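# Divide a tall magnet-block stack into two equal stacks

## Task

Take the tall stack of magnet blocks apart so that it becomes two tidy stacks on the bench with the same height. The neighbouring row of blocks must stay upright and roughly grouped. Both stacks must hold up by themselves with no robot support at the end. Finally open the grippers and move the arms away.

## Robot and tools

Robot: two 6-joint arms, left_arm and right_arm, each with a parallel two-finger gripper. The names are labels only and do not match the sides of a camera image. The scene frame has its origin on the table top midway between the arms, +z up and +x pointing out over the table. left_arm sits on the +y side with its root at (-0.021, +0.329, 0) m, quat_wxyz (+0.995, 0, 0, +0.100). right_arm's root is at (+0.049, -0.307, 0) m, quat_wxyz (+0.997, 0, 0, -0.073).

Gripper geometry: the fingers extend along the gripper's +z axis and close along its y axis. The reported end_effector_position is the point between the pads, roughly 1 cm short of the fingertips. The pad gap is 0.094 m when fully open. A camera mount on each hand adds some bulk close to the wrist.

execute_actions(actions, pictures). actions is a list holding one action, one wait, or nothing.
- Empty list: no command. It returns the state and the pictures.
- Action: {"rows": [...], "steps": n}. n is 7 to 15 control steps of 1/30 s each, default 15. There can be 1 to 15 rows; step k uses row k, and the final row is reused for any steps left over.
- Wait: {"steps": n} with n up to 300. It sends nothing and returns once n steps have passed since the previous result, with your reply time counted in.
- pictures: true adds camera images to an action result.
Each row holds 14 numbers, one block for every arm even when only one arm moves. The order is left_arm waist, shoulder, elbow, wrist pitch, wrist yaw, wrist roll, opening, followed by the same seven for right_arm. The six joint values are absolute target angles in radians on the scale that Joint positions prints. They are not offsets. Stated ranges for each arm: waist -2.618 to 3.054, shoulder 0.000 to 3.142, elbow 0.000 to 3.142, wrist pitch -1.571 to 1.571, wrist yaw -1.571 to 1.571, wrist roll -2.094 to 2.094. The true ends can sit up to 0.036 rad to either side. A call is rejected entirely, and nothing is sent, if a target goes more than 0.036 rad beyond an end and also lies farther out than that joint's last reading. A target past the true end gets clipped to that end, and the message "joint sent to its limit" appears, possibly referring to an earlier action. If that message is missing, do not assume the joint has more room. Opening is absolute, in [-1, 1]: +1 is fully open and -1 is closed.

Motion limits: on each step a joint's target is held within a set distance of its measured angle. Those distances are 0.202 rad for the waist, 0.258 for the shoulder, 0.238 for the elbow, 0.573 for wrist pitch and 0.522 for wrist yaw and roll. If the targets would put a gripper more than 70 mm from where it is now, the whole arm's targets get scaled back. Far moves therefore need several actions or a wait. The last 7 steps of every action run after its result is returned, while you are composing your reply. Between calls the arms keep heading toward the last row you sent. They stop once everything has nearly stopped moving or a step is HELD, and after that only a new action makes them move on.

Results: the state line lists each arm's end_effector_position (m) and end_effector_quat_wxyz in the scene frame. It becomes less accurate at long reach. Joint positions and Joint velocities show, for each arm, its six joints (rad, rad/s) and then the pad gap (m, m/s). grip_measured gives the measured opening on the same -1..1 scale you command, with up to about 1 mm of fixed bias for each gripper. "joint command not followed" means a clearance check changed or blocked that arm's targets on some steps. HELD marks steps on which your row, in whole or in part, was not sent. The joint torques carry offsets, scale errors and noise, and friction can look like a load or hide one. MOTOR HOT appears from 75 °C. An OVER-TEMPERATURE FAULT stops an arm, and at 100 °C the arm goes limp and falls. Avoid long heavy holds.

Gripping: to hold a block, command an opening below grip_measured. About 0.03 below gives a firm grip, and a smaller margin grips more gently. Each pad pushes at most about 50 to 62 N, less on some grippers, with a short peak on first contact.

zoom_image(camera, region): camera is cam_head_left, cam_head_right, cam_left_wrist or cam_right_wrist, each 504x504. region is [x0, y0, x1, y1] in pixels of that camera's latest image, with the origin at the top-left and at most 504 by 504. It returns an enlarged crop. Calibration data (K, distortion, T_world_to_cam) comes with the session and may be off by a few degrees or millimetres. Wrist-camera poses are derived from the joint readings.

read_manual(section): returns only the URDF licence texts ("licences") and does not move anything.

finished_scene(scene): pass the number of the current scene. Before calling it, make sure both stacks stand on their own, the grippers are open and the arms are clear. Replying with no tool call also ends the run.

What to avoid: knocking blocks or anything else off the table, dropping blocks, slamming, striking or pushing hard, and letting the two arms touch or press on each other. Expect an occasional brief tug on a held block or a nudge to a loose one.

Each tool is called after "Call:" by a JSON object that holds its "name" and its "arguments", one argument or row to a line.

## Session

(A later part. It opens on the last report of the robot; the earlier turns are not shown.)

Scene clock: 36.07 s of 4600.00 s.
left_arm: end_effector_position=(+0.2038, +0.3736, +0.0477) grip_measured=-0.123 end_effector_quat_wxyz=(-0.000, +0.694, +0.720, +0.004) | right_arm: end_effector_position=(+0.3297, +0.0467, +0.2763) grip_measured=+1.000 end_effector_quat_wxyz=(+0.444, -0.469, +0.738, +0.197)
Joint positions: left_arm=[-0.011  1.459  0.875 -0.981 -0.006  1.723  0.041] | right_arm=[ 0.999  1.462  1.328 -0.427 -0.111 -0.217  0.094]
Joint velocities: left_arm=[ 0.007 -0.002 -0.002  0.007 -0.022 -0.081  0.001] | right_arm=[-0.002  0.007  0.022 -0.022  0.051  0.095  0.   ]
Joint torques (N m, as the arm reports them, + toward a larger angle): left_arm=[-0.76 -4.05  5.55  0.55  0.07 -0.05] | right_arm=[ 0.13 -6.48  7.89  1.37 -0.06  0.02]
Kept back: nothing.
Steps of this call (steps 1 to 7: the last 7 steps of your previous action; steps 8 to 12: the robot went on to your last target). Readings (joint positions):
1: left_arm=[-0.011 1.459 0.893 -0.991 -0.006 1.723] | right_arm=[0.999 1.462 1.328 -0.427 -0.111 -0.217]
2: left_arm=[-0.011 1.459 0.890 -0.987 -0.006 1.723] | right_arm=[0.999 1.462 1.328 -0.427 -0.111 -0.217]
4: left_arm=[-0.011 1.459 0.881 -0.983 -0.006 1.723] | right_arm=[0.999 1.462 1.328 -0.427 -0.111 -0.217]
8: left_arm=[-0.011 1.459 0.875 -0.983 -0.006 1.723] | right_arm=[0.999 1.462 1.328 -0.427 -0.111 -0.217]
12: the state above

Call:
{"name": "execute_actions", "arguments": {
  "actions": [
    {"rows": [
[-0.020,1.4615,0.865,-0.972,0,1.717,-0.18, 1.0,1.462,1.328,-0.427,-0.113,-0.217,1],
[-0.020,1.4615,0.865,-0.972,0,1.717,-0.24, 1.0,1.462,1.328,-0.427,-0.113,-0.217,1],
[-0.020,1.4615,0.865,-0.972,0,1.717,-0.29, 1.0,1.462,1.328,-0.427,-0.113,-0.217,1],
[-0.020,1.4615,0.865,-0.972,0,1.717,-0.32, 1.0,1.462,1.328,-0.427,-0.113,-0.217,1],
[-0.020,1.4615,0.865,-0.972,0,1.717,-0.34, 1.0,1.462,1.328,-0.427,-0.113,-0.217,1],
[-0.020,1.4615,0.865,-0.972,0,1.717,-0.36, 1.0,1.462,1.328,-0.427,-0.113,-0.217,1],
[-0.020,1.4615,0.865,-0.972,0,1.717,-0.38, 1.0,1.462,1.328,-0.427,-0.113,-0.217,1],
[-0.020,1.4615,0.865,-0.972,0,1.717,-0.395, 1.0,1.462,1.328,-0.427,-0.113,-0.217,1],
[-0.020,1.4615,0.865,-0.972,0,1.717,-0.41, 1.0,1.462,1.328,-0.427,-0.113,-0.217,1],
[-0.020,1.4615,0.865,-0.972,0,1.717,-0.425, 1.0,1.462,1.328,-0.427,-0.113,-0.217,1],
[-0.020,1.4615,0.865,-0.972,0,1.717,-0.44, 1.0,1.462,1.328,-0.427,-0.113,-0.217,1],
[-0.020,1.4615,0.865,-0.972,0,1.717,-0.455, 1.0,1.462,1.328,-0.427,-0.113,-0.217,1],
[-0.020,1.4615,0.865,-0.972,0,1.717,-0.47, 1.0,1.462,1.328,-0.427,-0.113,-0.217,1]
], "steps": 13}
  ]
}}

Call:
{"name": "execute_actions", "arguments": {
  "actions": [
    {"steps": 11}
  ],
  "pictures": true
}}

Call:
{"name": "zoom_image", "arguments": {
  "camera": "cam_left_wrist",
  "region": [180, 150, 400, 370]
}}

Scene clock: 36.97 s of 4600.00 s.
left_arm: end_effector_position=(+0.2041, +0.3736, +0.0477) grip_measured=-0.349 end_effector_quat_wxyz=(-0.000, +0.694, +0.720, +0.005) | right_arm: end_effector_position=(+0.3297, +0.0467, +0.2763) grip_measured=+1.000 end_effector_quat_wxyz=(+0.444, -0.469, +0.738, +0.197)
Joint positions: left_arm=[-0.011  1.459  0.875 -0.98  -0.006  1.723  0.031] | right_arm=[ 0.999  1.462  1.328 -0.427 -0.111 -0.217  0.094]
Joint velocities: left_arm=[-0.002 -0.002 -0.007 -0.037 -0.022 -0.037 -0.016] | right_arm=[ 0.007 -0.002 -0.012 -0.051 -0.022  0.037  0.   ]
Joint torques (N m, as the arm reports them, + toward a larger angle): left_arm=[-0.72 -3.99  5.47  0.53  0.07 -0.07] | right_arm=[ 0.06 -6.51  7.93  1.38 -0.06  0.02]
Steps of this call (steps 1 to 21: the robot went on to your last target; steps 22 to 27: the first 6 steps of this action). Readings (joint positions):
22: left_arm=[-0.011 1.459 0.875 -0.980 -0.006 1.723] | right_arm=[0.999 1.462 1.328 -0.427 -0.111 -0.217]
23: left_arm=[-0.011 1.459 0.875 -0.980 -0.006 1.723] | right_arm=[0.999 1.462 1.328 -0.427 -0.111 -0.217]
25: left_arm=[-0.011 1.459 0.875 -0.980 -0.006 1.723] | right_arm=[0.999 1.462 1.328 -0.427 -0.111 -0.217]
27: the state above

Scene clock: 37.33 s of 4600.00 s.
left_arm: end_effector_position=(+0.2050, +0.3739, +0.0477) grip_measured=-0.451 end_effector_quat_wxyz=(+0.001, +0.694, +0.720, +0.006) | right_arm: end_effector_position=(+0.3297, +0.0467, +0.2763) grip_measured=+1.000 end_effector_quat_wxyz=(+0.444, -0.469, +0.738, +0.197)
Joint positions: left_arm=[-0.011  1.459  0.875 -0.976 -0.006  1.723  0.026] | right_arm=[ 0.999  1.462  1.328 -0.427 -0.111 -0.217  0.094]
Joint velocities: left_arm=[-0.017 -0.007  0.002 -0.007  0.007 -0.051 -0.   ] | right_arm=[ 0.002 -0.002 -0.002 -0.007 -0.037  0.007  0.   ]
Joint torques (N m, as the arm reports them, + toward a larger angle): left_arm=[-0.8  -4.11  5.52  0.5   0.05 -0.05] | right_arm=[ 0.06 -6.51  7.93  1.39 -0.04  0.02]
Kept back: nothing.
Steps of this call (steps 1 to 7: the last 7 steps of your previous action; steps 8 to 11: the robot went on to your last target). Readings (joint positions):
1: left_arm=[-0.011 1.459 0.875 -0.979 -0.006 1.723] | right_arm=[0.999 1.462 1.328 -0.427 -0.111 -0.217]
2: left_arm=[-0.011 1.459 0.875 -0.978 -0.006 1.723] | right_arm=[0.999 1.462 1.328 -0.427 -0.111 -0.217]
4: left_arm=[-0.011 1.459 0.875 -0.976 -0.006 1.723] | right_arm=[0.999 1.462 1.328 -0.427 -0.111 -0.217]
8: left_arm=[-0.011 1.459 0.875 -0.976 -0.006 1.723] | right_arm=[0.999 1.462 1.328 -0.427 -0.111 -0.217]
11: the state above
camera_calibration (this result's frames):
cam_left_wrist: T_world_to_cam=[[-0.964035, -0.265544, -0.0110826, 0.305999], [-0.16176, 0.553146, 0.817229, -0.200183], [-0.21088, 0.78963, -0.576207, -0.120367], [0, 0, 0, 1]] pos_world=[0.237229, 0.287033, 0.0976304]
cam_right_wrist: T_world_to_cam=[[0.756621, -0.623051, -0.198324, -0.162], [-0.63258, -0.620778, -0.463117, 0.412145], [0.16543, 0.475859, -0.863823, 0.262944], [0, 0, 0, 1]] pos_world=[0.339788, 0.0297923, 0.385879]

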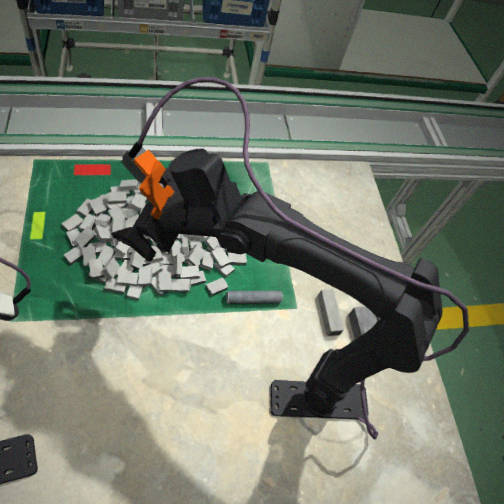

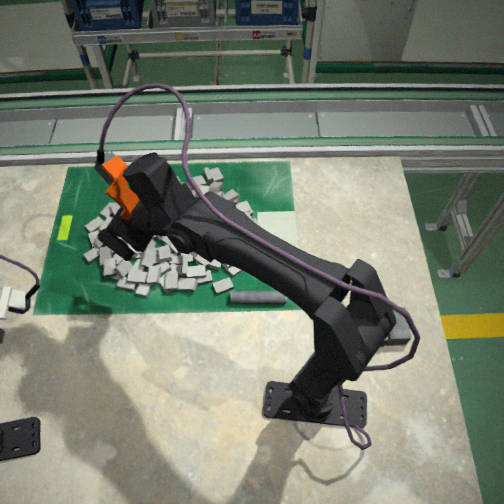

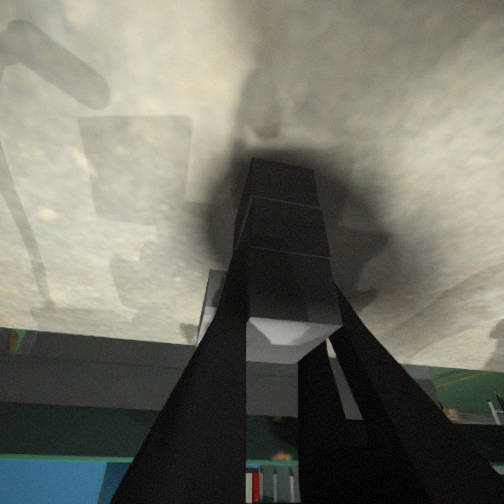

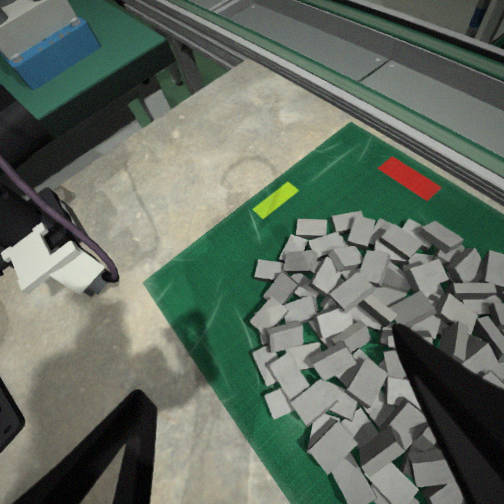

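Region (180, 150, 400, 370) of cam_left_wrist's 504x504 image, scaled by 2.291, with more detail than that image has.

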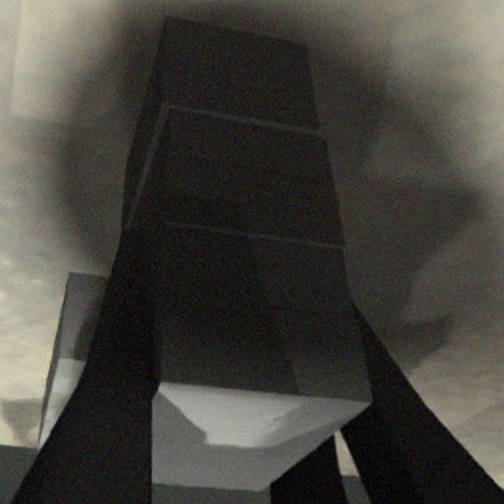

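Call:
{"name": "execute_actions", "arguments": {
  "actions": [
    {"rows": [
[-0.020,1.455,0.870,-0.976,0,1.717,-0.48, 1.0,1.462,1.328,-0.427,-0.113,-0.217,1],
[-0.020,1.448,0.875,-0.978,0,1.717,-0.482, 1.0,1.462,1.328,-0.427,-0.113,-0.217,1],
[-0.020,1.442,0.880,-0.980,0,1.717,-0.482, 1.0,1.462,1.328,-0.427,-0.113,-0.217,1],
[-0.020,1.437,0.885,-0.982,0,1.717,-0.482, 1.0,1.462,1.328,-0.427,-0.113,-0.217,1],
[-0.020,1.432,0.885,-0.984,0,1.717,-0.482, 1.0,1.462,1.328,-0.427,-0.113,-0.217,1],
[-0.020,1.426,0.885,-0.986,0,1.717,-0.482, 1.0,1.462,1.328,-0.427,-0.113,-0.217,1],
[-0.020,1.420,0.885,-0.988,0,1.717,-0.482, 1.0,1.462,1.328,-0.427,-0.113,-0.217,1],
[-0.020,1.413,0.885,-0.990,0,1.717,-0.482, 1.0,1.462,1.328,-0.427,-0.113,-0.217,1],
[-0.020,1.406,0.885,-0.992,0,1.717,-0.482, 1.0,1.462,1.328,-0.427,-0.113,-0.217,1],
[-0.020,1.399,0.885,-0.994,0,1.717,-0.482, 1.0,1.462,1.328,-0.427,-0.113,-0.217,1],
[-0.020,1.393,0.885,-0.996,0,1.717,-0.482, 1.0,1.462,1.328,-0.427,-0.113,-0.217,1],
[-0.020,1.388,0.885,-0.998,0,1.717,-0.482, 1.0,1.462,1.328,-0.427,-0.113,-0.217,1],
[-0.020,1.385,0.885,-1.000,0,1.717,-0.482, 1.0,1.462,1.328,-0.427,-0.113,-0.217,1]
], "steps": 13}
  ]
}}

Call:
{"name": "execute_actions", "arguments": {
  "actions": [
    {"steps": 12}
  ],
  "pictures": true
}}

Call:
{"name": "zoom_image", "arguments": {
  "camera": "cam_left_wrist",
  "region": [170, 120, 410, 360]
}}

Scene clock: 47.07 s of 4600.00 s.
left_arm: end_effector_position=(+0.2049, +0.3739, +0.0478) grip_measured=-0.452 end_effector_quat_wxyz=(+0.001, +0.694, +0.720, +0.007) | right_arm: end_effector_position=(+0.3297, +0.0467, +0.2763) grip_measured=+1.000 end_effector_quat_wxyz=(+0.444, -0.469, +0.738, +0.197)
Joint positions: left_arm=[-0.011  1.458  0.875 -0.976 -0.006  1.723  0.026] | right_arm=[ 0.999  1.462  1.328 -0.427 -0.111 -0.217  0.094]
Joint velocities: left_arm=[-0.012 -0.012 -0.002 -0.051 -0.037  0.007  0.001] | right_arm=[-0.002 -0.012  0.002 -0.037  0.022  0.007  0.   ]
Joint torques (N m, as the arm reports them, + toward a larger angle): left_arm=[-0.66 -6.44  7.33  0.34  0.07 -0.06] | right_arm=[ 0.09 -6.5   7.92  1.39 -0.06  0.03]
Steps of this call (steps 1 to 15: the robot went on to your last target; steps 16 to 90: nothing new was sent; then 6.53 s passed at rest; steps 91 to 96: the first 6 steps of this action). Readings (joint positions):
91: left_arm=[-0.011 1.459 0.875 -0.976 -0.006 1.723] | right_arm=[0.999 1.462 1.328 -0.427 -0.111 -0.217]
92: left_arm=[-0.011 1.459 0.875 -0.976 -0.006 1.723] | right_arm=[0.999 1.462 1.328 -0.427 -0.111 -0.217]
94: left_arm=[-0.011 1.459 0.875 -0.976 -0.006 1.723] | right_arm=[0.999 1.462 1.328 -0.427 -0.111 -0.217]
96: the state above

Scene clock: 47.47 s of 4600.00 s.
left_arm: end_effector_position=(+0.2067, +0.3742, +0.0578) grip_measured=-0.452 end_effector_quat_wxyz=(+0.013, +0.694, +0.720, +0.024) | right_arm: end_effector_position=(+0.3297, +0.0467, +0.2763) grip_measured=+1.000 end_effector_quat_wxyz=(+0.444, -0.469, +0.738, +0.197)
Joint positions: left_arm=[-0.011  1.411  0.875 -0.982 -0.006  1.723  0.026] | right_arm=[ 0.999  1.462  1.328 -0.427 -0.111 -0.217  0.094]
Joint velocities: left_arm=[ 0.002  0.002 -0.007 -0.022  0.066 -0.051 -0.002] | right_arm=[ 0.007  0.007  0.007 -0.051 -0.037 -0.022  0.   ]
Joint torques (N m, as the arm reports them, + toward a larger angle): left_arm=[-0.71 -5.95  7.44  0.39  0.1  -0.06] | right_arm=[ 0.11 -6.47  7.91  1.38 -0.05  0.02]
Kept back: nothing.
Steps of this call (steps 1 to 7: the last 7 steps of your previous action; steps 8 to 12: the robot went on to your last target). Readings (joint positions):
1: left_arm=[-0.011 1.456 0.875 -0.976 -0.006 1.723] | right_arm=[0.999 1.462 1.328 -0.427 -0.111 -0.217]
2: left_arm=[-0.011 1.454 0.875 -0.976 -0.006 1.723] | right_arm=[0.999 1.462 1.328 -0.427 -0.111 -0.217]
4: left_arm=[-0.011 1.443 0.875 -0.976 -0.006 1.723] | right_arm=[0.999 1.462 1.328 -0.427 -0.111 -0.217]
8: left_arm=[-0.011 1.416 0.875 -0.979 -0.006 1.723] | right_arm=[0.999 1.462 1.328 -0.427 -0.111 -0.217]
12: the state above
camera_calibration (this result's frames):
cam_left_wrist: T_world_to_cam=[[-0.962697, -0.265288, -0.0532667, 0.309925], [-0.195689, 0.546655, 0.814171, -0.198743], [-0.186872, 0.794223, -0.578177, -0.120998], [0, 0, 0, 1]] pos_world=[0.236861, 0.286962, 0.108361]
cam_right_wrist: T_world_to_cam=[[0.756621, -0.623051, -0.198324, -0.162], [-0.63258, -0.620778, -0.463117, 0.412145], [0.16543, 0.475859, -0.863823, 0.262944], [0, 0, 0, 1]] pos_world=[0.339788, 0.0297923, 0.385879]

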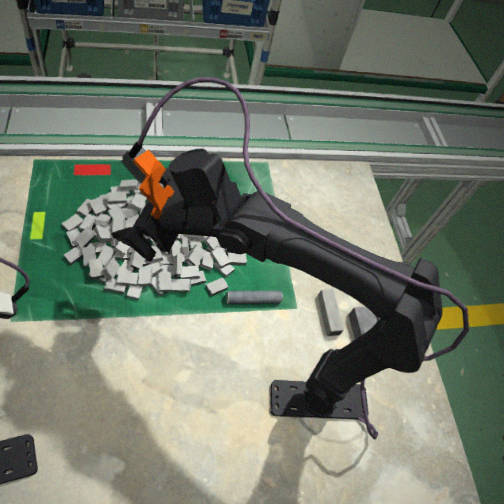

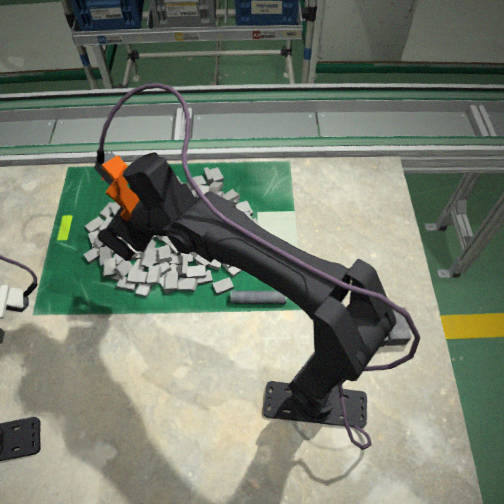

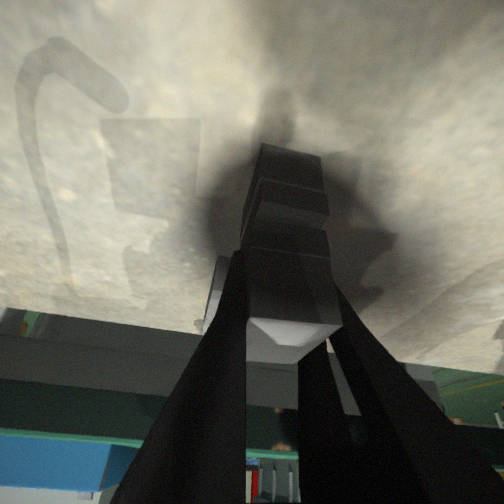

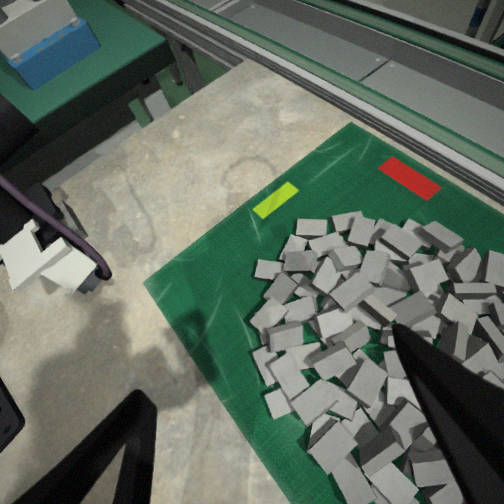

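Region (170, 120, 410, 360) of cam_left_wrist's 504x504 image, scaled by 2.100, with more detail than that image has.

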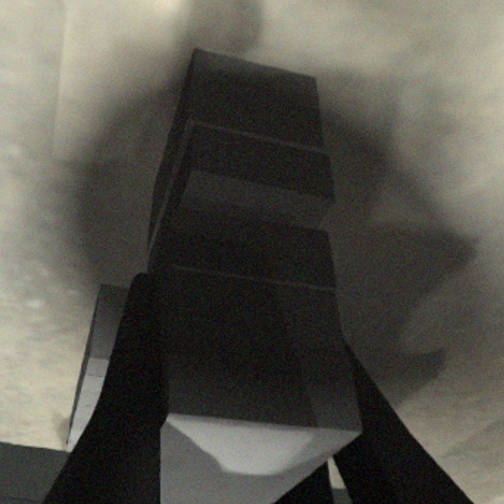

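Call:
{"name": "execute_actions", "arguments": {
  "actions": [
    {"rows": [
[-0.022,1.385,0.885,-0.995,0,1.700,-0.482, 1.0,1.462,1.328,-0.427,-0.113,-0.217,1],
[-0.029,1.385,0.885,-0.990,0,1.681,-0.482, 1.0,1.462,1.328,-0.427,-0.113,-0.217,1],
[-0.041,1.385,0.885,-0.985,0,1.661,-0.482, 1.0,1.462,1.328,-0.427,-0.113,-0.217,1],
[-0.056,1.385,0.885,-0.985,0,1.639,-0.482, 1.0,1.462,1.328,-0.427,-0.113,-0.217,1],
[-0.076,1.385,0.885,-0.985,0,1.613,-0.482, 1.0,1.462,1.328,-0.427,-0.113,-0.217,1],
[-0.098,1.385,0.885,-0.985,0,1.586,-0.482, 1.0,1.462,1.328,-0.427,-0.113,-0.217,1],
[-0.124,1.385,0.885,-0.985,0,1.557,-0.482, 1.0,1.462,1.328,-0.427,-0.113,-0.217,1],
[-0.151,1.385,0.885,-0.985,0,1.527,-0.482, 1.0,1.462,1.328,-0.427,-0.113,-0.217,1],
[-0.180,1.385,0.885,-0.982,0,1.497,-0.482, 1.0,1.462,1.328,-0.427,-0.113,-0.217,1],
[-0.210,1.388,0.883,-0.978,0,1.468,-0.482, 1.0,1.462,1.328,-0.427,-0.113,-0.217,1],
[-0.240,1.394,0.879,-0.973,0,1.441,-0.482, 1.0,1.462,1.328,-0.427,-0.113,-0.217,1],
[-0.269,1.400,0.875,-0.969,0,1.415,-0.482, 1.0,1.462,1.328,-0.427,-0.113,-0.217,1],
[-0.296,1.406,0.870,-0.965,0,1.393,-0.482, 1.0,1.462,1.328,-0.427,-0.113,-0.217,1],
[-0.322,1.409,0.867,-0.959,0,1.373,-0.482, 1.0,1.462,1.328,-0.427,-0.113,-0.217,1],
[-0.344,1.411,0.865,-0.951,0,1.358,-0.482, 1.0,1.462,1.328,-0.427,-0.113,-0.217,1]
], "steps": 15}
  ]
}}

Call:
{"name": "execute_actions", "arguments": {
  "actions": [
    {"rows": [
[-0.364,1.414,0.862,-0.942,0,1.346,-0.482, 1.0,1.462,1.328,-0.427,-0.113,-0.217,1],
[-0.379,1.418,0.858,-0.930,0,1.339,-0.482, 1.0,1.462,1.328,-0.427,-0.113,-0.217,1],
[-0.391,1.423,0.852,-0.918,0,1.337,-0.482, 1.0,1.462,1.328,-0.427,-0.113,-0.217,1],
[-0.398,1.429,0.846,-0.904,0,1.337,-0.482, 1.0,1.462,1.328,-0.427,-0.113,-0.217,1],
[-0.400,1.436,0.839,-0.8905,0,1.337,-0.482, 1.0,1.462,1.328,-0.427,-0.113,-0.217,1],
[-0.400,1.443,0.832,-0.877,0,1.337,-0.482, 1.0,1.462,1.328,-0.427,-0.113,-0.217,1],
[-0.400,1.450,0.8245,-0.863,0,1.337,-0.482, 1.0,1.462,1.328,-0.427,-0.113,-0.217,1],
[-0.400,1.457,0.817,-0.851,0,1.337,-0.482, 1.0,1.462,1.328,-0.427,-0.113,-0.217,1],
[-0.400,1.464,0.810,-0.839,0,1.337,-0.482, 1.0,1.462,1.328,-0.427,-0.113,-0.217,1],
[-0.400,1.471,0.803,-0.830,0,1.337,-0.482, 1.0,1.462,1.328,-0.427,-0.113,-0.217,1],
[-0.400,1.477,0.797,-0.822,0,1.337,-0.482, 1.0,1.462,1.328,-0.427,-0.113,-0.217,1],
[-0.400,1.482,0.791,-0.816,0,1.337,-0.482, 1.0,1.462,1.328,-0.427,-0.113,-0.217,1],
[-0.400,1.486,0.787,-0.812,0,1.337,-0.482, 1.0,1.462,1.328,-0.427,-0.113,-0.217,1],
[-0.400,1.490,0.783,-0.811,0,1.337,-0.482, 1.0,1.462,1.328,-0.427,-0.113,-0.217,1],
[-0.400,1.492,0.781,-0.811,0,1.337,-0.482, 1.0,1.462,1.328,-0.427,-0.113,-0.217,1]
], "steps": 15}
  ]
}}

Call:
{"name": "execute_actions", "arguments": {
  "actions": [
    {"steps": 16}
  ],
  "pictures": true
}}

Scene clock: 50.97 s of 4600.00 s.
left_arm: end_effector_position=(+0.2091, +0.3555, +0.0578) grip_measured=-0.452 end_effector_quat_wxyz=(+0.012, +0.689, +0.724, +0.024) | right_arm: end_effector_position=(+0.3297, +0.0467, +0.2763) grip_measured=+1.000 end_effector_quat_wxyz=(+0.444, -0.469, +0.738, +0.197)
Joint positions: left_arm=[-0.098  1.411  0.875 -0.984 -0.014  1.623  0.026] | right_arm=[ 0.999  1.462  1.328 -0.427 -0.111 -0.217  0.094]
Joint velocities: left_arm=[-0.716 -0.007 -0.002 -0.007 -0.007 -0.623 -0.   ] | right_arm=[-0.002 -0.012 -0.002 -0.037  0.022 -0.037  0.   ]
Joint torques (N m, as the arm reports them, + toward a larger angle): left_arm=[-0.67 -5.9   7.52  0.54  0.21 -0.06] | right_arm=[ 0.08 -6.52  7.9   1.38 -0.05  0.02]
Steps of this call (steps 1 to 30: the robot went on to your last target; steps 31 to 90: nothing new was sent; then 0.23 s passed at rest; steps 91 to 98: the first 8 steps of this action). Readings (joint positions):
91: left_arm=[-0.011 1.411 0.875 -0.984 -0.006 1.720] | right_arm=[0.999 1.462 1.328 -0.427 -0.111 -0.217]
92: left_arm=[-0.012 1.411 0.875 -0.984 -0.007 1.714] | right_arm=[0.999 1.462 1.328 -0.427 -0.111 -0.217]
94: left_arm=[-0.024 1.411 0.875 -0.984 -0.010 1.694] | right_arm=[0.999 1.462 1.328 -0.427 -0.111 -0.217]
98: the state above

Scene clock: 51.47 s of 4600.00 s.
left_arm: end_effector_position=(+0.2085, +0.2856, +0.0410) grip_measured=-0.452 end_effector_quat_wxyz=(+0.018, +0.702, +0.712, +0.016) | right_arm: end_effector_position=(+0.3297, +0.0467, +0.2763) grip_measured=+1.000 end_effector_quat_wxyz=(+0.444, -0.469, +0.738, +0.197)
Joint positions: left_arm=[-0.394  1.445  0.834 -0.912 -0.007  1.363  0.026] | right_arm=[ 0.999  1.462  1.328 -0.427 -0.111 -0.217  0.094]
Joint velocities: left_arm=[-0.007  0.227 -0.237  0.359 -0.066 -0.168 -0.   ] | right_arm=[ 0.022  0.002  0.002 -0.022 -0.022 -0.095  0.   ]
Joint torques (N m, as the arm reports them, + toward a larger angle): left_arm=[-0.51 -4.27  6.24  0.65  0.08 -0.04] | right_arm=[ 0.05 -6.52  7.89  1.38 -0.05  0.02]
Steps of this call (steps 1 to 7: the last 7 steps of your previous action; steps 8 to 15: the first 8 steps of this action). Readings (joint positions):
8: left_arm=[-0.323 1.411 0.874 -0.975 -0.011 1.435] | right_arm=[0.999 1.462 1.328 -0.427 -0.111 -0.217]
9: left_arm=[-0.345 1.411 0.871 -0.968 -0.010 1.417] | right_arm=[0.999 1.462 1.328 -0.427 -0.111 -0.217]
11: left_arm=[-0.377 1.416 0.862 -0.953 -0.008 1.391] | right_arm=[0.999 1.462 1.328 -0.427 -0.111 -0.217]
15: the state above

Scene clock: 52.00 s of 4600.00 s.
left_arm: end_effector_position=(+0.2056, +0.2862, +0.0181) grip_measured=-0.452 end_effector_quat_wxyz=(+0.009, +0.695, +0.719, +0.010) | right_arm: end_effector_position=(+0.3297, +0.0467, +0.2763) grip_measured=+1.000 end_effector_quat_wxyz=(+0.444, -0.469, +0.738, +0.197)
Joint positions: left_arm=[-0.394  1.497  0.781 -0.831 -0.007  1.344  0.026] | right_arm=[ 0.999  1.462  1.328 -0.427 -0.111 -0.217  0.094]
Joint velocities: left_arm=[-0.017 -0.007  0.002 -0.037 -0.037  0.051  0.   ] | right_arm=[ 0.007  0.012  0.002 -0.081  0.051  0.051  0.   ]
Joint torques (N m, as the arm reports them, + toward a larger angle): left_arm=[-0.51 -4.56  6.07  0.67  0.11 -0.06] | right_arm=[ 0.05 -6.53  7.93  1.38 -0.05  0.03]
Kept back: nothing.
Steps of this call (steps 1 to 7: the last 7 steps of your previous action; steps 8 to 16: the robot went on to your last target). Readings (joint positions):
1: left_arm=[-0.394 1.453 0.825 -0.901 -0.007 1.359] | right_arm=[0.999 1.462 1.328 -0.427 -0.111 -0.217]
2: left_arm=[-0.394 1.461 0.817 -0.890 -0.007 1.356] | right_arm=[0.999 1.462 1.328 -0.427 -0.111 -0.217]
4: left_arm=[-0.394 1.476 0.803 -0.871 -0.007 1.351] | right_arm=[0.999 1.462 1.328 -0.427 -0.111 -0.217]
8: left_arm=[-0.394 1.494 0.784 -0.847 -0.007 1.347] | right_arm=[0.999 1.462 1.328 -0.427 -0.111 -0.217]
16: the state above
camera_calibration (this result's frames):
cam_left_wrist: T_world_to_cam=[[-0.964877, -0.261564, -0.0244112, 0.282251], [-0.172021, 0.558853, 0.811228, -0.12686], [-0.198546, 0.786935, -0.58422, -0.0696417], [0, 0, 0, 1]] pos_world=[0.236688, 0.199526, 0.0691168]
cam_right_wrist: T_world_to_cam=[[0.756621, -0.623051, -0.198324, -0.162], [-0.63258, -0.620778, -0.463117, 0.412145], [0.16543, 0.475859, -0.863823, 0.262944], [0, 0, 0, 1]] pos_world=[0.339788, 0.0297923, 0.385879]

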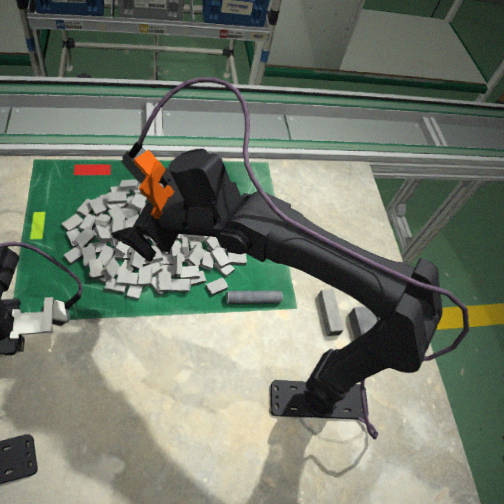

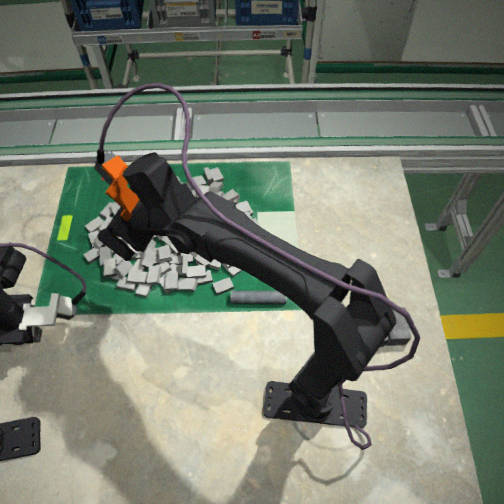

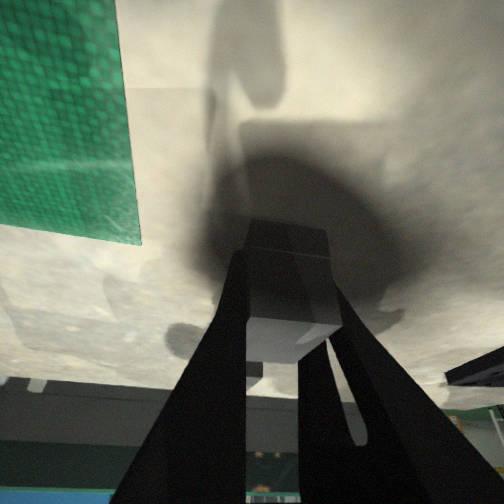

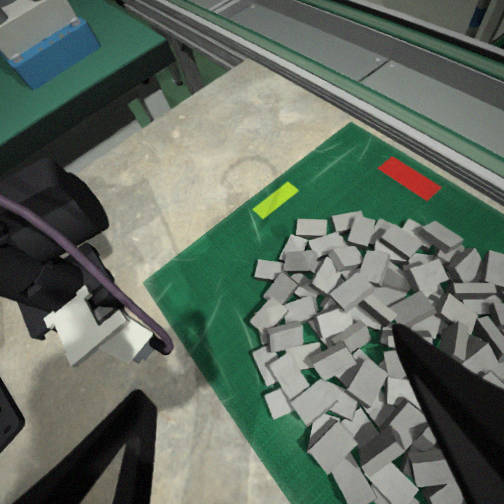

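Call:
{"name": "execute_actions", "arguments": {
  "actions": [
    {"rows": [
[-0.400,1.497,0.783,-0.811,0,1.337,-0.482, 1.0,1.462,1.328,-0.427,-0.113,-0.217,1],
[-0.400,1.501,0.785,-0.811,0,1.337,-0.482, 1.0,1.462,1.328,-0.427,-0.113,-0.217,1],
[-0.400,1.504,0.785,-0.811,0,1.337,-0.482, 1.0,1.462,1.328,-0.427,-0.113,-0.217,1],
[-0.400,1.507,0.785,-0.811,0,1.337,-0.482, 1.0,1.462,1.328,-0.427,-0.113,-0.217,1],
[-0.400,1.510,0.785,-0.811,0,1.337,-0.482, 1.0,1.462,1.328,-0.427,-0.113,-0.217,1],
[-0.400,1.512,0.785,-0.811,0,1.337,-0.482, 1.0,1.462,1.328,-0.427,-0.113,-0.217,1],
[-0.400,1.514,0.785,-0.811,0,1.337,-0.482, 1.0,1.462,1.328,-0.427,-0.113,-0.217,1],
[-0.400,1.516,0.785,-0.811,0,1.337,-0.482, 1.0,1.462,1.328,-0.427,-0.113,-0.217,1],
[-0.400,1.518,0.785,-0.811,0,1.337,-0.482, 1.0,1.462,1.328,-0.427,-0.113,-0.217,1],
[-0.400,1.520,0.785,-0.811,0,1.337,-0.482, 1.0,1.462,1.328,-0.427,-0.113,-0.217,1],
[-0.400,1.522,0.785,-0.811,0,1.337,-0.482, 1.0,1.462,1.328,-0.427,-0.113,-0.217,1],
[-0.400,1.524,0.785,-0.811,0,1.337,-0.482, 1.0,1.462,1.328,-0.427,-0.113,-0.217,1],
[-0.400,1.526,0.785,-0.811,0,1.337,-0.482, 1.0,1.462,1.328,-0.427,-0.113,-0.217,1]
], "steps": 13}
  ]
}}

Call:
{"name": "execute_actions", "arguments": {
  "actions": [
    {"steps": 11}
  ]
}}

Scene clock: 53.23 s of 4600.00 s.
left_arm: end_effector_position=(+0.2054, +0.2862, +0.0160) grip_measured=-0.452 end_effector_quat_wxyz=(+0.006, +0.695, +0.719, +0.008) | right_arm: end_effector_position=(+0.3297, +0.0467, +0.2763) grip_measured=+1.000 end_effector_quat_wxyz=(+0.444, -0.469, +0.738, +0.197)
Joint positions: left_arm=[-0.394  1.507  0.781 -0.827 -0.007  1.343  0.026] | right_arm=[ 0.999  1.462  1.328 -0.427 -0.111 -0.217  0.094]
Joint velocities: left_arm=[-0.012  0.1   -0.012  0.051  0.037  0.007 -0.001] | right_arm=[-0.012 -0.012 -0.007  0.022 -0.022  0.037  0.   ]
Joint torques (N m, as the arm reports them, + toward a larger angle): left_arm=[-0.35 -4.37  6.43  0.64  0.08 -0.08] | right_arm=[ 0.1  -6.46  7.92  1.37 -0.06  0.02]
Steps of this call (steps 1 to 15: the robot went on to your last target; steps 16 to 31: nothing new was sent; steps 32 to 37: the first 6 steps of this action). Readings (joint positions):
32: left_arm=[-0.394 1.497 0.781 -0.828 -0.007 1.343] | right_arm=[0.999 1.462 1.328 -0.427 -0.111 -0.217]
33: left_arm=[-0.394 1.497 0.781 -0.828 -0.007 1.343] | right_arm=[0.999 1.462 1.328 -0.427 -0.111 -0.217]
35: left_arm=[-0.394 1.500 0.781 -0.828 -0.007 1.343] | right_arm=[0.999 1.462 1.328 -0.427 -0.111 -0.217]
37: the state above

Scene clock: 53.60 s of 4600.00 s.
left_arm: end_effector_position=(+0.2041, +0.2865, +0.0130) grip_measured=-0.452 end_effector_quat_wxyz=(+0.000, +0.695, +0.719, +0.004) | right_arm: end_effector_position=(+0.3297, +0.0467, +0.2763) grip_measured=+1.000 end_effector_quat_wxyz=(+0.444, -0.469, +0.738, +0.197)
Joint positions: left_arm=[-0.394  1.521  0.781 -0.826 -0.007  1.343  0.026] | right_arm=[ 0.999  1.462  1.328 -0.427 -0.111 -0.217  0.094]
Joint velocities: left_arm=[-0.007  0.002 -0.007 -0.051 -0.081  0.022  0.   ] | right_arm=[-0.017 -0.012 -0.007 -0.022  0.037 -0.051  0.   ]
Joint torques (N m, as the arm reports them, + toward a larger angle): left_arm=[-0.45 -4.08  6.31  0.61  0.09 -0.07] | right_arm=[ 0.09 -6.47  7.94  1.37 -0.04  0.02]
Kept back: nothing.
Steps of this call (steps 1 to 7: the last 7 steps of your previous action; steps 8 to 11: the robot went on to your last target). Readings (joint positions):
1: left_arm=[-0.394 1.510 0.781 -0.827 -0.007 1.343] | right_arm=[0.999 1.462 1.328 -0.427 -0.111 -0.217]
2: left_arm=[-0.394 1.513 0.781 -0.827 -0.007 1.343] | right_arm=[0.999 1.462 1.328 -0.427 -0.111 -0.217]
4: left_arm=[-0.394 1.518 0.781 -0.827 -0.007 1.343] | right_arm=[0.999 1.462 1.328 -0.427 -0.111 -0.217]
8: left_arm=[-0.394 1.521 0.781 -0.826 -0.007 1.343] | right_arm=[0.999 1.462 1.328 -0.427 -0.111 -0.217]
11: the state above

Call:
{"name": "execute_actions", "arguments": {
  "actions": [
    {"rows": [
[-0.400,1.522,0.785,-0.815,0,1.337,-0.455, 1.0,1.462,1.328,-0.427,-0.113,-0.217,1],
[-0.400,1.519,0.785,-0.820,0,1.337,-0.43, 1.0,1.462,1.328,-0.427,-0.113,-0.217,1],
[-0.400,1.516,0.788,-0.825,0,1.337,-0.38, 1.0,1.462,1.328,-0.427,-0.113,-0.217,1],
[-0.400,1.513,0.791,-0.828,0,1.337,-0.28, 1.0,1.462,1.328,-0.427,-0.113,-0.217,1],
[-0.400,1.510,0.795,-0.832,0,1.337,-0.16, 1.0,1.462,1.328,-0.427,-0.113,-0.217,1],
[-0.400,1.507,0.799,-0.840,0,1.337,-0.04, 1.0,1.462,1.328,-0.427,-0.113,-0.217,1],
[-0.400,1.504,0.804,-0.849,0,1.337,0.08, 1.0,1.462,1.328,-0.427,-0.113,-0.217,1],
[-0.400,1.501,0.810,-0.857,0,1.337,0.18, 1.0,1.462,1.328,-0.427,-0.113,-0.217,1],
[-0.400,1.498,0.814,-0.871,0,1.337,0.25, 1.0,1.462,1.328,-0.427,-0.113,-0.217,1],
[-0.400,1.495,0.820,-0.890,0,1.337,0.28, 1.0,1.462,1.328,-0.427,-0.113,-0.217,1],
[-0.400,1.492,0.830,-0.914,0,1.337,0.28, 1.0,1.462,1.328,-0.427,-0.113,-0.217,1],
[-0.400,1.488,0.844,-0.941,0,1.337,0.28, 1.0,1.462,1.328,-0.427,-0.113,-0.217,1],
[-0.400,1.483,0.861,-0.972,0,1.337,0.28, 1.0,1.462,1.328,-0.427,-0.113,-0.217,1],
[-0.400,1.477,0.882,-1.006,0,1.337,0.28, 1.0,1.462,1.328,-0.427,-0.113,-0.217,1],
[-0.400,1.470,0.905,-1.041,0,1.337,0.28, 1.0,1.462,1.328,-0.427,-0.113,-0.217,1]
], "steps": 15}
  ]
}}

Call:
{"name": "execute_actions", "arguments": {
  "actions": [
    {"rows": [
[-0.400,1.461,0.930,-1.077,0,1.337,0.28, 1.0,1.462,1.328,-0.427,-0.113,-0.217,1],
[-0.400,1.452,0.956,-1.113,0,1.337,0.28, 1.0,1.462,1.328,-0.427,-0.113,-0.217,1],
[-0.400,1.443,0.983,-1.148,0,1.337,0.32, 1.0,1.462,1.328,-0.427,-0.113,-0.217,1],
[-0.400,1.434,1.009,-1.182,0,1.337,0.40, 1.0,1.462,1.328,-0.427,-0.113,-0.217,1],
[-0.400,1.426,1.036,-1.213,0,1.337,0.50, 1.0,1.462,1.328,-0.427,-0.113,-0.217,1],
[-0.400,1.417,1.060,-1.240,0,1.337,0.60, 1.0,1.462,1.328,-0.427,-0.113,-0.217,1],
[-0.400,1.410,1.083,-1.264,0,1.337,0.70, 1.0,1.462,1.328,-0.427,-0.113,-0.217,1],
[-0.400,1.403,1.104,-1.283,0,1.337,0.80, 1.0,1.462,1.328,-0.427,-0.113,-0.217,1],
[-0.400,1.397,1.121,-1.297,0,1.337,0.90, 1.0,1.462,1.328,-0.427,-0.113,-0.217,1],
[-0.400,1.392,1.135,-1.305,0,1.337,0.95, 1.0,1.462,1.328,-0.427,-0.113,-0.217,1],
[-0.400,1.389,1.146,-1.308,0,1.337,1, 1.0,1.462,1.328,-0.427,-0.113,-0.217,1],
[-0.400,1.387,1.152,-1.308,0,1.337,1, 1.0,1.462,1.328,-0.427,-0.113,-0.217,1],
[-0.400,1.386,1.154,-1.308,0,1.337,1, 1.0,1.462,1.328,-0.427,-0.113,-0.217,1]
], "steps": 13}
  ]
}}

Call:
{"name": "execute_actions", "arguments": {
  "actions": [
    {"steps": 13}
  ],
  "pictures": true
}}

Scene clock: 56.07 s of 4600.00 s.
left_arm: end_effector_position=(+0.2035, +0.2866, +0.0130) grip_measured=+0.129 end_effector_quat_wxyz=(-0.001, +0.695, +0.719, +0.003) | right_arm: end_effector_position=(+0.3297, +0.0467, +0.2763) grip_measured=+1.000 end_effector_quat_wxyz=(+0.444, -0.469, +0.738, +0.197)
Joint positions: left_arm=[-0.394  1.521  0.781 -0.829 -0.007  1.343  0.053] | right_arm=[ 0.999  1.462  1.328 -0.427 -0.111 -0.217  0.094]
Joint velocities: left_arm=[ 0.012 -0.007  0.002 -0.139 -0.037 -0.154  0.097] | right_arm=[-0.022  0.002  0.017  0.051  0.007 -0.066  0.   ]
Joint torques (N m, as the arm reports them, + toward a larger angle): left_arm=[-0.46 -5.94  8.61  0.23  0.07 -0.05] | right_arm=[ 0.11 -6.5   7.87  1.39 -0.06  0.02]
Steps of this call (steps 1 to 30: the robot went on to your last target; steps 31 to 66: nothing new was sent; steps 67 to 74: the first 8 steps of this action). Readings (joint positions):
67: left_arm=[-0.394 1.521 0.781 -0.826 -0.007 1.343] | right_arm=[0.999 1.462 1.328 -0.427 -0.111 -0.217]
68: left_arm=[-0.394 1.521 0.781 -0.826 -0.007 1.343] | right_arm=[0.999 1.462 1.328 -0.427 -0.111 -0.217]
70: left_arm=[-0.394 1.521 0.781 -0.826 -0.007 1.343] | right_arm=[0.999 1.462 1.328 -0.427 -0.111 -0.217]
74: the state above

Scene clock: 56.50 s of 4600.00 s.
left_arm: end_effector_position=(+0.2110, +0.2852, +0.0759) grip_measured=+0.553 end_effector_quat_wxyz=(-0.001, +0.695, +0.719, +0.003) | right_arm: end_effector_position=(+0.3297, +0.0467, +0.2763) grip_measured=+1.000 end_effector_quat_wxyz=(+0.444, -0.469, +0.738, +0.197)
Joint positions: left_arm=[-0.394  1.457  0.991 -1.102 -0.007  1.342  0.073] | right_arm=[ 0.999  1.462  1.328 -0.427 -0.111 -0.217  0.094]
Joint velocities: left_arm=[-0.012 -0.281  0.794 -0.813  0.007 -0.022  0.091] | right_arm=[ 0.012  0.002  0.007  0.11  -0.022  0.007  0.   ]
Joint torques (N m, as the arm reports them, + toward a larger angle): left_arm=[-0.44 -5.96  8.48  0.26  0.1  -0.06] | right_arm=[ 0.05 -6.48  7.91  1.38 -0.05  0.04]
Steps of this call (steps 1 to 7: the last 7 steps of your previous action; steps 8 to 13: the first 6 steps of this action). Readings (joint positions):
8: left_arm=[-0.394 1.503 0.857 -0.961 -0.007 1.343] | right_arm=[0.999 1.462 1.328 -0.427 -0.111 -0.217]
9: left_arm=[-0.394 1.496 0.881 -0.989 -0.007 1.343] | right_arm=[0.999 1.462 1.328 -0.427 -0.111 -0.217]
11: left_arm=[-0.394 1.477 0.935 -1.046 -0.007 1.343] | right_arm=[0.999 1.462 1.328 -0.427 -0.111 -0.217]
13: the state above

Scene clock: 56.93 s of 4600.00 s.
left_arm: end_effector_position=(+0.2071, +0.2859, +0.1228) grip_measured=+1.000 end_effector_quat_wxyz=(+0.007, +0.695, +0.719, +0.008) | right_arm: end_effector_position=(+0.3297, +0.0467, +0.2763) grip_measured=+1.000 end_effector_quat_wxyz=(+0.444, -0.469, +0.738, +0.197)
Joint positions: left_arm=[-0.394  1.4    1.13  -1.28  -0.007  1.342  0.094] | right_arm=[ 0.999  1.462  1.328 -0.427 -0.111 -0.217  0.094]
Joint velocities: left_arm=[ 0.012 -0.012 -0.017 -0.081 -0.051 -0.051  0.   ] | right_arm=[ 0.027  0.002 -0.002  0.007 -0.022  0.022  0.   ]
Joint torques (N m, as the arm reports them, + toward a larger angle): left_arm=[-0.49 -5.03  8.92  0.35  0.1  -0.06] | right_arm=[ 0.06 -6.48  7.89  1.38 -0.06  0.02]
Kept back: nothing.
Steps of this call (steps 1 to 7: the last 7 steps of your previous action; steps 8 to 13: the robot went on to your last target). Readings (joint positions):
1: left_arm=[-0.394 1.447 1.017 -1.129 -0.007 1.342] | right_arm=[0.999 1.462 1.328 -0.427 -0.111 -0.217]
2: left_arm=[-0.394 1.437 1.042 -1.154 -0.007 1.342] | right_arm=[0.999 1.462 1.328 -0.427 -0.111 -0.217]
4: left_arm=[-0.394 1.420 1.084 -1.198 -0.007 1.342] | right_arm=[0.999 1.462 1.328 -0.427 -0.111 -0.217]
8: left_arm=[-0.394 1.401 1.128 -1.250 -0.007 1.342] | right_arm=[0.999 1.462 1.328 -0.427 -0.111 -0.217]
13: the state above
camera_calibration (this result's frames):
cam_left_wrist: T_world_to_cam=[[-0.964578, -0.263017, -0.0203032, 0.286002], [-0.169229, 0.557906, 0.812467, -0.211773], [-0.202365, 0.787123, -0.582654, -0.00745577], [0, 0, 0, 1]] pos_world=[0.238524, 0.199241, 0.173521]
cam_right_wrist: T_world_to_cam=[[0.756621, -0.623051, -0.198324, -0.162], [-0.63258, -0.620778, -0.463117, 0.412145], [0.16543, 0.475859, -0.863823, 0.262944], [0, 0, 0, 1]] pos_world=[0.339788, 0.0297923, 0.385879]

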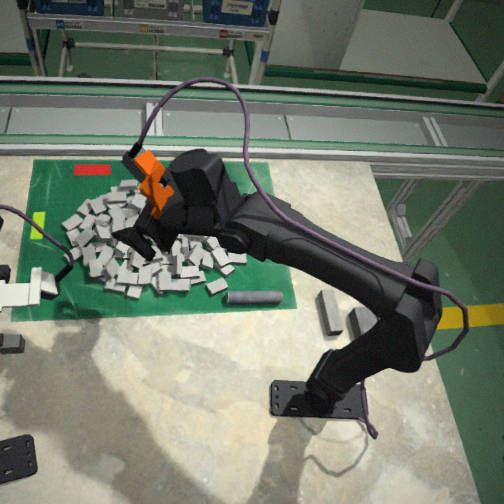

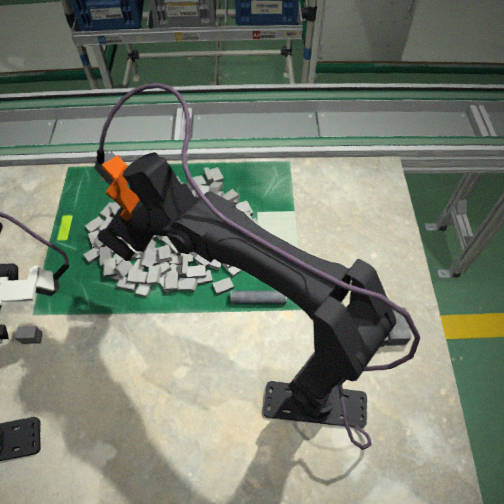

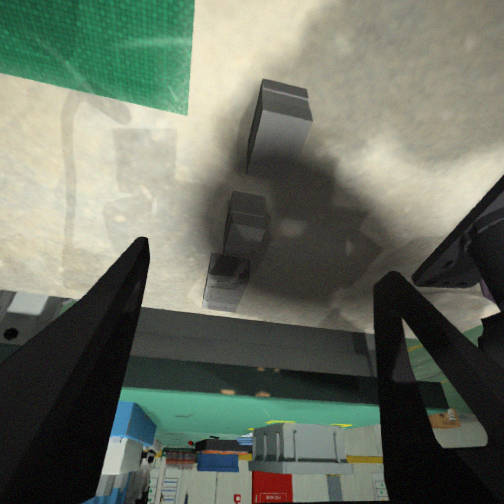

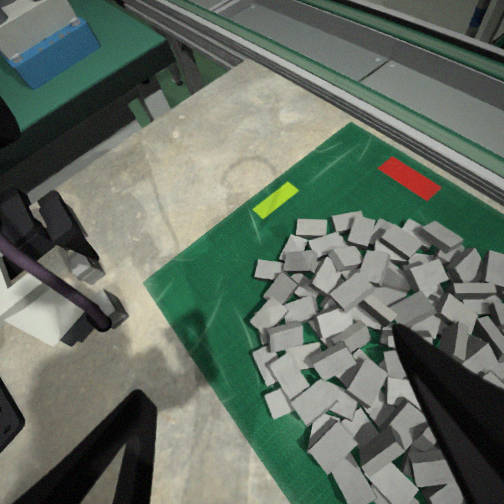

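Call:
{"name": "zoom_image", "arguments": {
  "camera": "cam_left_wrist",
  "region": [160, 65, 410, 325]
}}

Region (160, 65, 410, 325) of cam_left_wrist's 504x504 image, scaled by 1.938, with more detail than that image has; it fills the left 485 columns of this view, and the rest is white.

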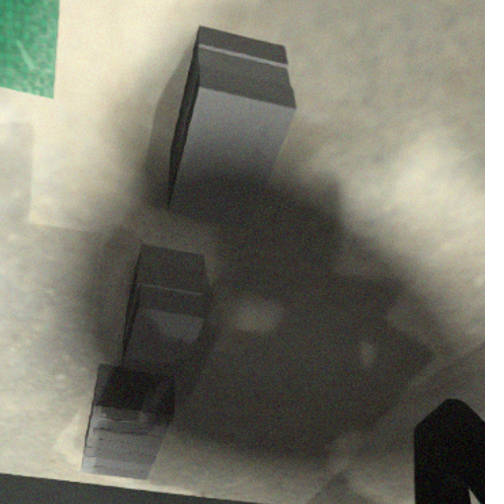

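Call:
{"name": "zoom_image", "arguments": {
  "camera": "cam_left_wrist",
  "region": [205, 180, 285, 260]
}}

Call:
{"name": "zoom_image", "arguments": {
  "camera": "cam_left_wrist",
  "region": [235, 70, 325, 180]
}}

Region (205, 180, 285, 260) of cam_left_wrist's 504x504 image, scaled by 6.300, with more detail than that image has.

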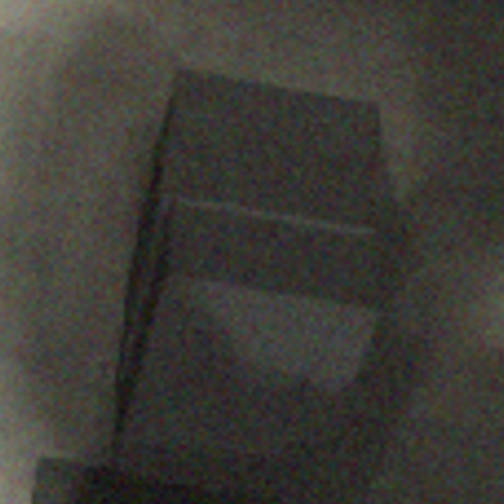

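Region (235, 70, 325, 180) of cam_left_wrist's 504x504 image, scaled by 4.582, with more detail than that image has; it fills the left 412 columns of this view, and the rest is white.

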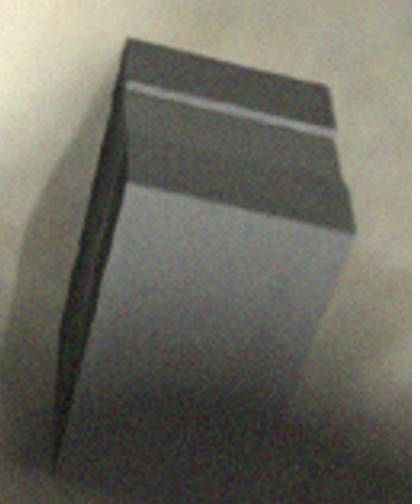

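Call:
{"name": "execute_actions", "arguments": {
  "actions": [
    {"rows": [
[-0.400,1.380,1.154,-1.308,0,1.337,1, 1.0,1.462,1.328,-0.427,-0.113,-0.217,1],
[-0.400,1.366,1.154,-1.308,0,1.337,1, 1.0,1.462,1.328,-0.427,-0.113,-0.217,1],
[-0.400,1.343,1.154,-1.308,0,1.337,1, 1.0,1.462,1.328,-0.427,-0.113,-0.217,1],
[-0.400,1.312,1.154,-1.308,0,1.337,1, 1.0,1.462,1.328,-0.427,-0.113,-0.217,1],
[-0.400,1.274,1.154,-1.308,0,1.337,1, 1.0,1.462,1.328,-0.427,-0.113,-0.217,1],
[-0.400,1.231,1.154,-1.308,0,1.337,1, 1.0,1.462,1.328,-0.427,-0.113,-0.217,1],
[-0.400,1.185,1.154,-1.308,0,1.337,1, 1.0,1.462,1.328,-0.427,-0.113,-0.217,1],
[-0.400,1.138,1.154,-1.308,0,1.337,1, 1.0,1.462,1.328,-0.427,-0.113,-0.217,1],
[-0.400,1.092,1.154,-1.308,0,1.337,1, 1.0,1.462,1.328,-0.427,-0.113,-0.217,1],
[-0.400,1.049,1.154,-1.308,0,1.337,1, 1.0,1.462,1.328,-0.427,-0.113,-0.217,1],
[-0.400,1.011,1.154,-1.308,0,1.337,1, 1.0,1.462,1.328,-0.427,-0.113,-0.217,1],
[-0.400,0.979,1.154,-1.308,0,1.337,1, 1.0,1.462,1.328,-0.427,-0.113,-0.217,1],
[-0.400,0.956,1.154,-1.308,0,1.337,1, 1.0,1.462,1.328,-0.427,-0.113,-0.217,1],
[-0.400,0.941,1.154,-1.308,0,1.337,1, 1.0,1.462,1.328,-0.427,-0.113,-0.217,1],
[-0.400,0.936,1.154,-1.308,0,1.337,1, 1.0,1.462,1.328,-0.427,-0.113,-0.217,1]
], "steps": 15}
  ]
}}

Call:
{"name": "execute_actions", "arguments": {
  "actions": [
    {"steps": 13}
  ],
  "pictures": true
}}

Scene clock: 58.77 s of 4600.00 s.
left_arm: end_effector_position=(+0.2012, +0.2871, +0.1535) grip_measured=+1.000 end_effector_quat_wxyz=(+0.063, +0.692, +0.717, +0.045) | right_arm: end_effector_position=(+0.3297, +0.0467, +0.2763) grip_measured=+1.000 end_effector_quat_wxyz=(+0.444, -0.469, +0.738, +0.197)
Joint positions: left_arm=[-0.394  1.252  1.13  -1.293 -0.007  1.342  0.094] | right_arm=[ 0.999  1.462  1.328 -0.427 -0.111 -0.217  0.094]
Joint velocities: left_arm=[-0.007 -1.35  -0.017  0.022 -0.022 -0.037  0.   ] | right_arm=[ 0.012  0.002 -0.002  0.007  0.007 -0.022  0.   ]
Joint torques (N m, as the arm reports them, + toward a larger angle): left_arm=[-0.41 -5.38  9.14  0.61  0.09 -0.05] | right_arm=[ 0.09 -6.47  7.91  1.38 -0.04  0.02]
Steps of this call (steps 1 to 30: the robot went on to your last target; steps 31 to 47: nothing new was sent; steps 48 to 55: the first 8 steps of this action). Readings (joint positions):
48: left_arm=[-0.394 1.400 1.130 -1.293 -0.007 1.342] | right_arm=[0.999 1.462 1.328 -0.427 -0.111 -0.217]
49: left_arm=[-0.394 1.399 1.130 -1.293 -0.007 1.342] | right_arm=[0.999 1.462 1.328 -0.427 -0.111 -0.217]
51: left_arm=[-0.394 1.383 1.130 -1.293 -0.007 1.342] | right_arm=[0.999 1.462 1.328 -0.427 -0.111 -0.217]
55: the state above

Scene clock: 59.20 s of 4600.00 s.
left_arm: end_effector_position=(+0.1788, +0.2915, +0.2169) grip_measured=+1.000 end_effector_quat_wxyz=(+0.193, +0.675, +0.700, +0.129) | right_arm: end_effector_position=(+0.3297, +0.0467, +0.2763) grip_measured=+1.000 end_effector_quat_wxyz=(+0.444, -0.469, +0.738, +0.197)
Joint positions: left_arm=[-0.394  0.935  1.136 -1.304 -0.007  1.342  0.094] | right_arm=[ 0.999  1.462  1.328 -0.427 -0.111 -0.217  0.094]
Joint velocities: left_arm=[-0.007 -0.002 -0.002  0.037  0.007  0.081  0.   ] | right_arm=[ 0.027 -0.002  0.017 -0.022  0.022  0.066  0.   ]
Joint torques (N m, as the arm reports them, + toward a larger angle): left_arm=[-0.43 -0.15  8.53  1.37  0.08 -0.05] | right_arm=[ 0.07 -6.45  7.94  1.38 -0.05  0.02]
Kept back: nothing.
Steps of this call (steps 1 to 7: the last 7 steps of your previous action; steps 8 to 13: the robot went on to your last target). Readings (joint positions):
1: left_arm=[-0.394 1.202 1.130 -1.293 -0.007 1.342] | right_arm=[0.999 1.462 1.328 -0.427 -0.111 -0.217]
2: left_arm=[-0.394 1.151 1.130 -1.293 -0.007 1.342] | right_arm=[0.999 1.462 1.328 -0.427 -0.111 -0.217]
4: left_arm=[-0.394 1.052 1.130 -1.294 -0.007 1.342] | right_arm=[0.999 1.462 1.328 -0.427 -0.111 -0.217]
8: left_arm=[-0.394 0.941 1.135 -1.303 -0.007 1.342] | right_arm=[0.999 1.462 1.328 -0.427 -0.111 -0.217]
13: the state above
camera_calibration (this result's frames):
cam_left_wrist: T_world_to_cam=[[-0.869415, -0.281709, -0.405903, 0.33415], [-0.487749, 0.620473, 0.614096, -0.214416], [0.078855, 0.731883, -0.676852, 0.0235509], [0, 0, 0, 1]] pos_world=[0.184077, 0.209936, 0.283245]
cam_right_wrist: T_world_to_cam=[[0.756621, -0.623051, -0.198324, -0.162], [-0.63258, -0.620778, -0.463117, 0.412145], [0.16543, 0.475859, -0.863823, 0.262944], [0, 0, 0, 1]] pos_world=[0.339788, 0.0297923, 0.385879]

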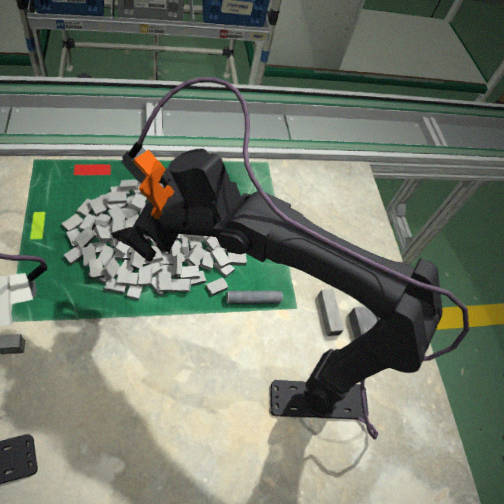

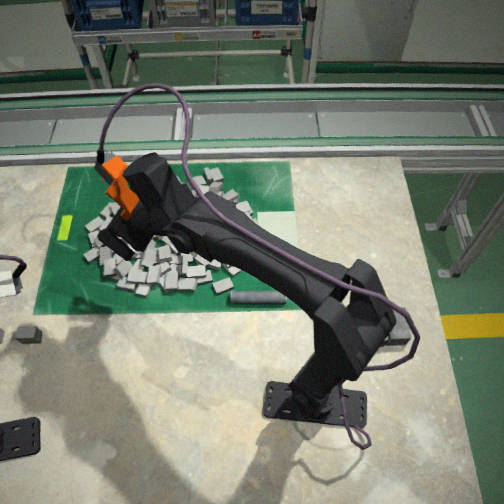

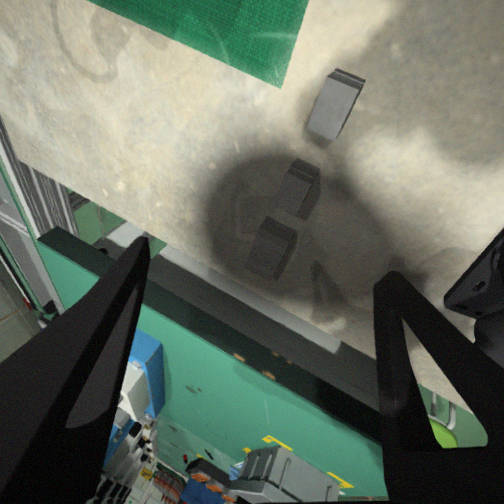

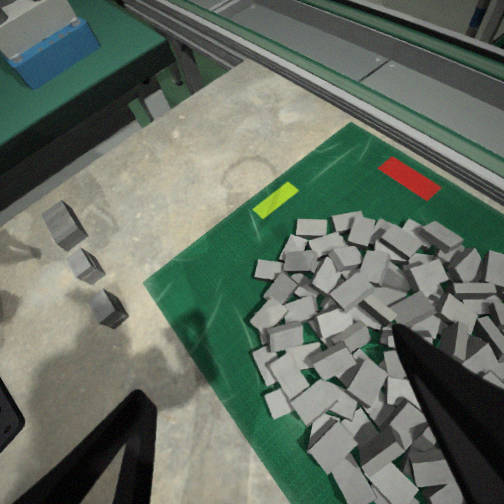

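Call:
{"name": "zoom_image", "arguments": {
  "camera": "cam_right_wrist",
  "region": [20, 190, 160, 340]
}}

Region (20, 190, 160, 340) of cam_right_wrist's 504x504 image, scaled by 3.360, with more detail than that image has; it fills the left 470 columns of this view, and the rest is white.

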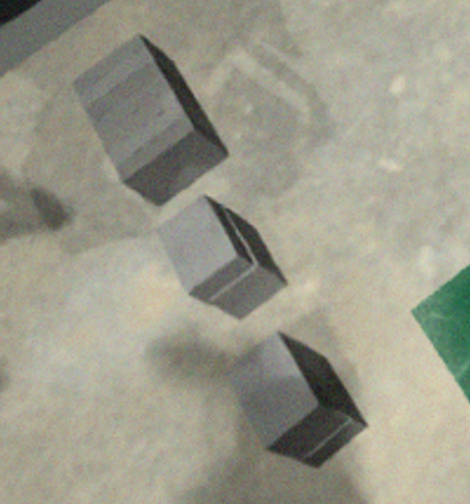

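Two stacks of three, row intact, and the arm is clear.

Call:
{"name": "finished_scene", "arguments": {
  "scene": 1
}}

The scene is finished: the task was done.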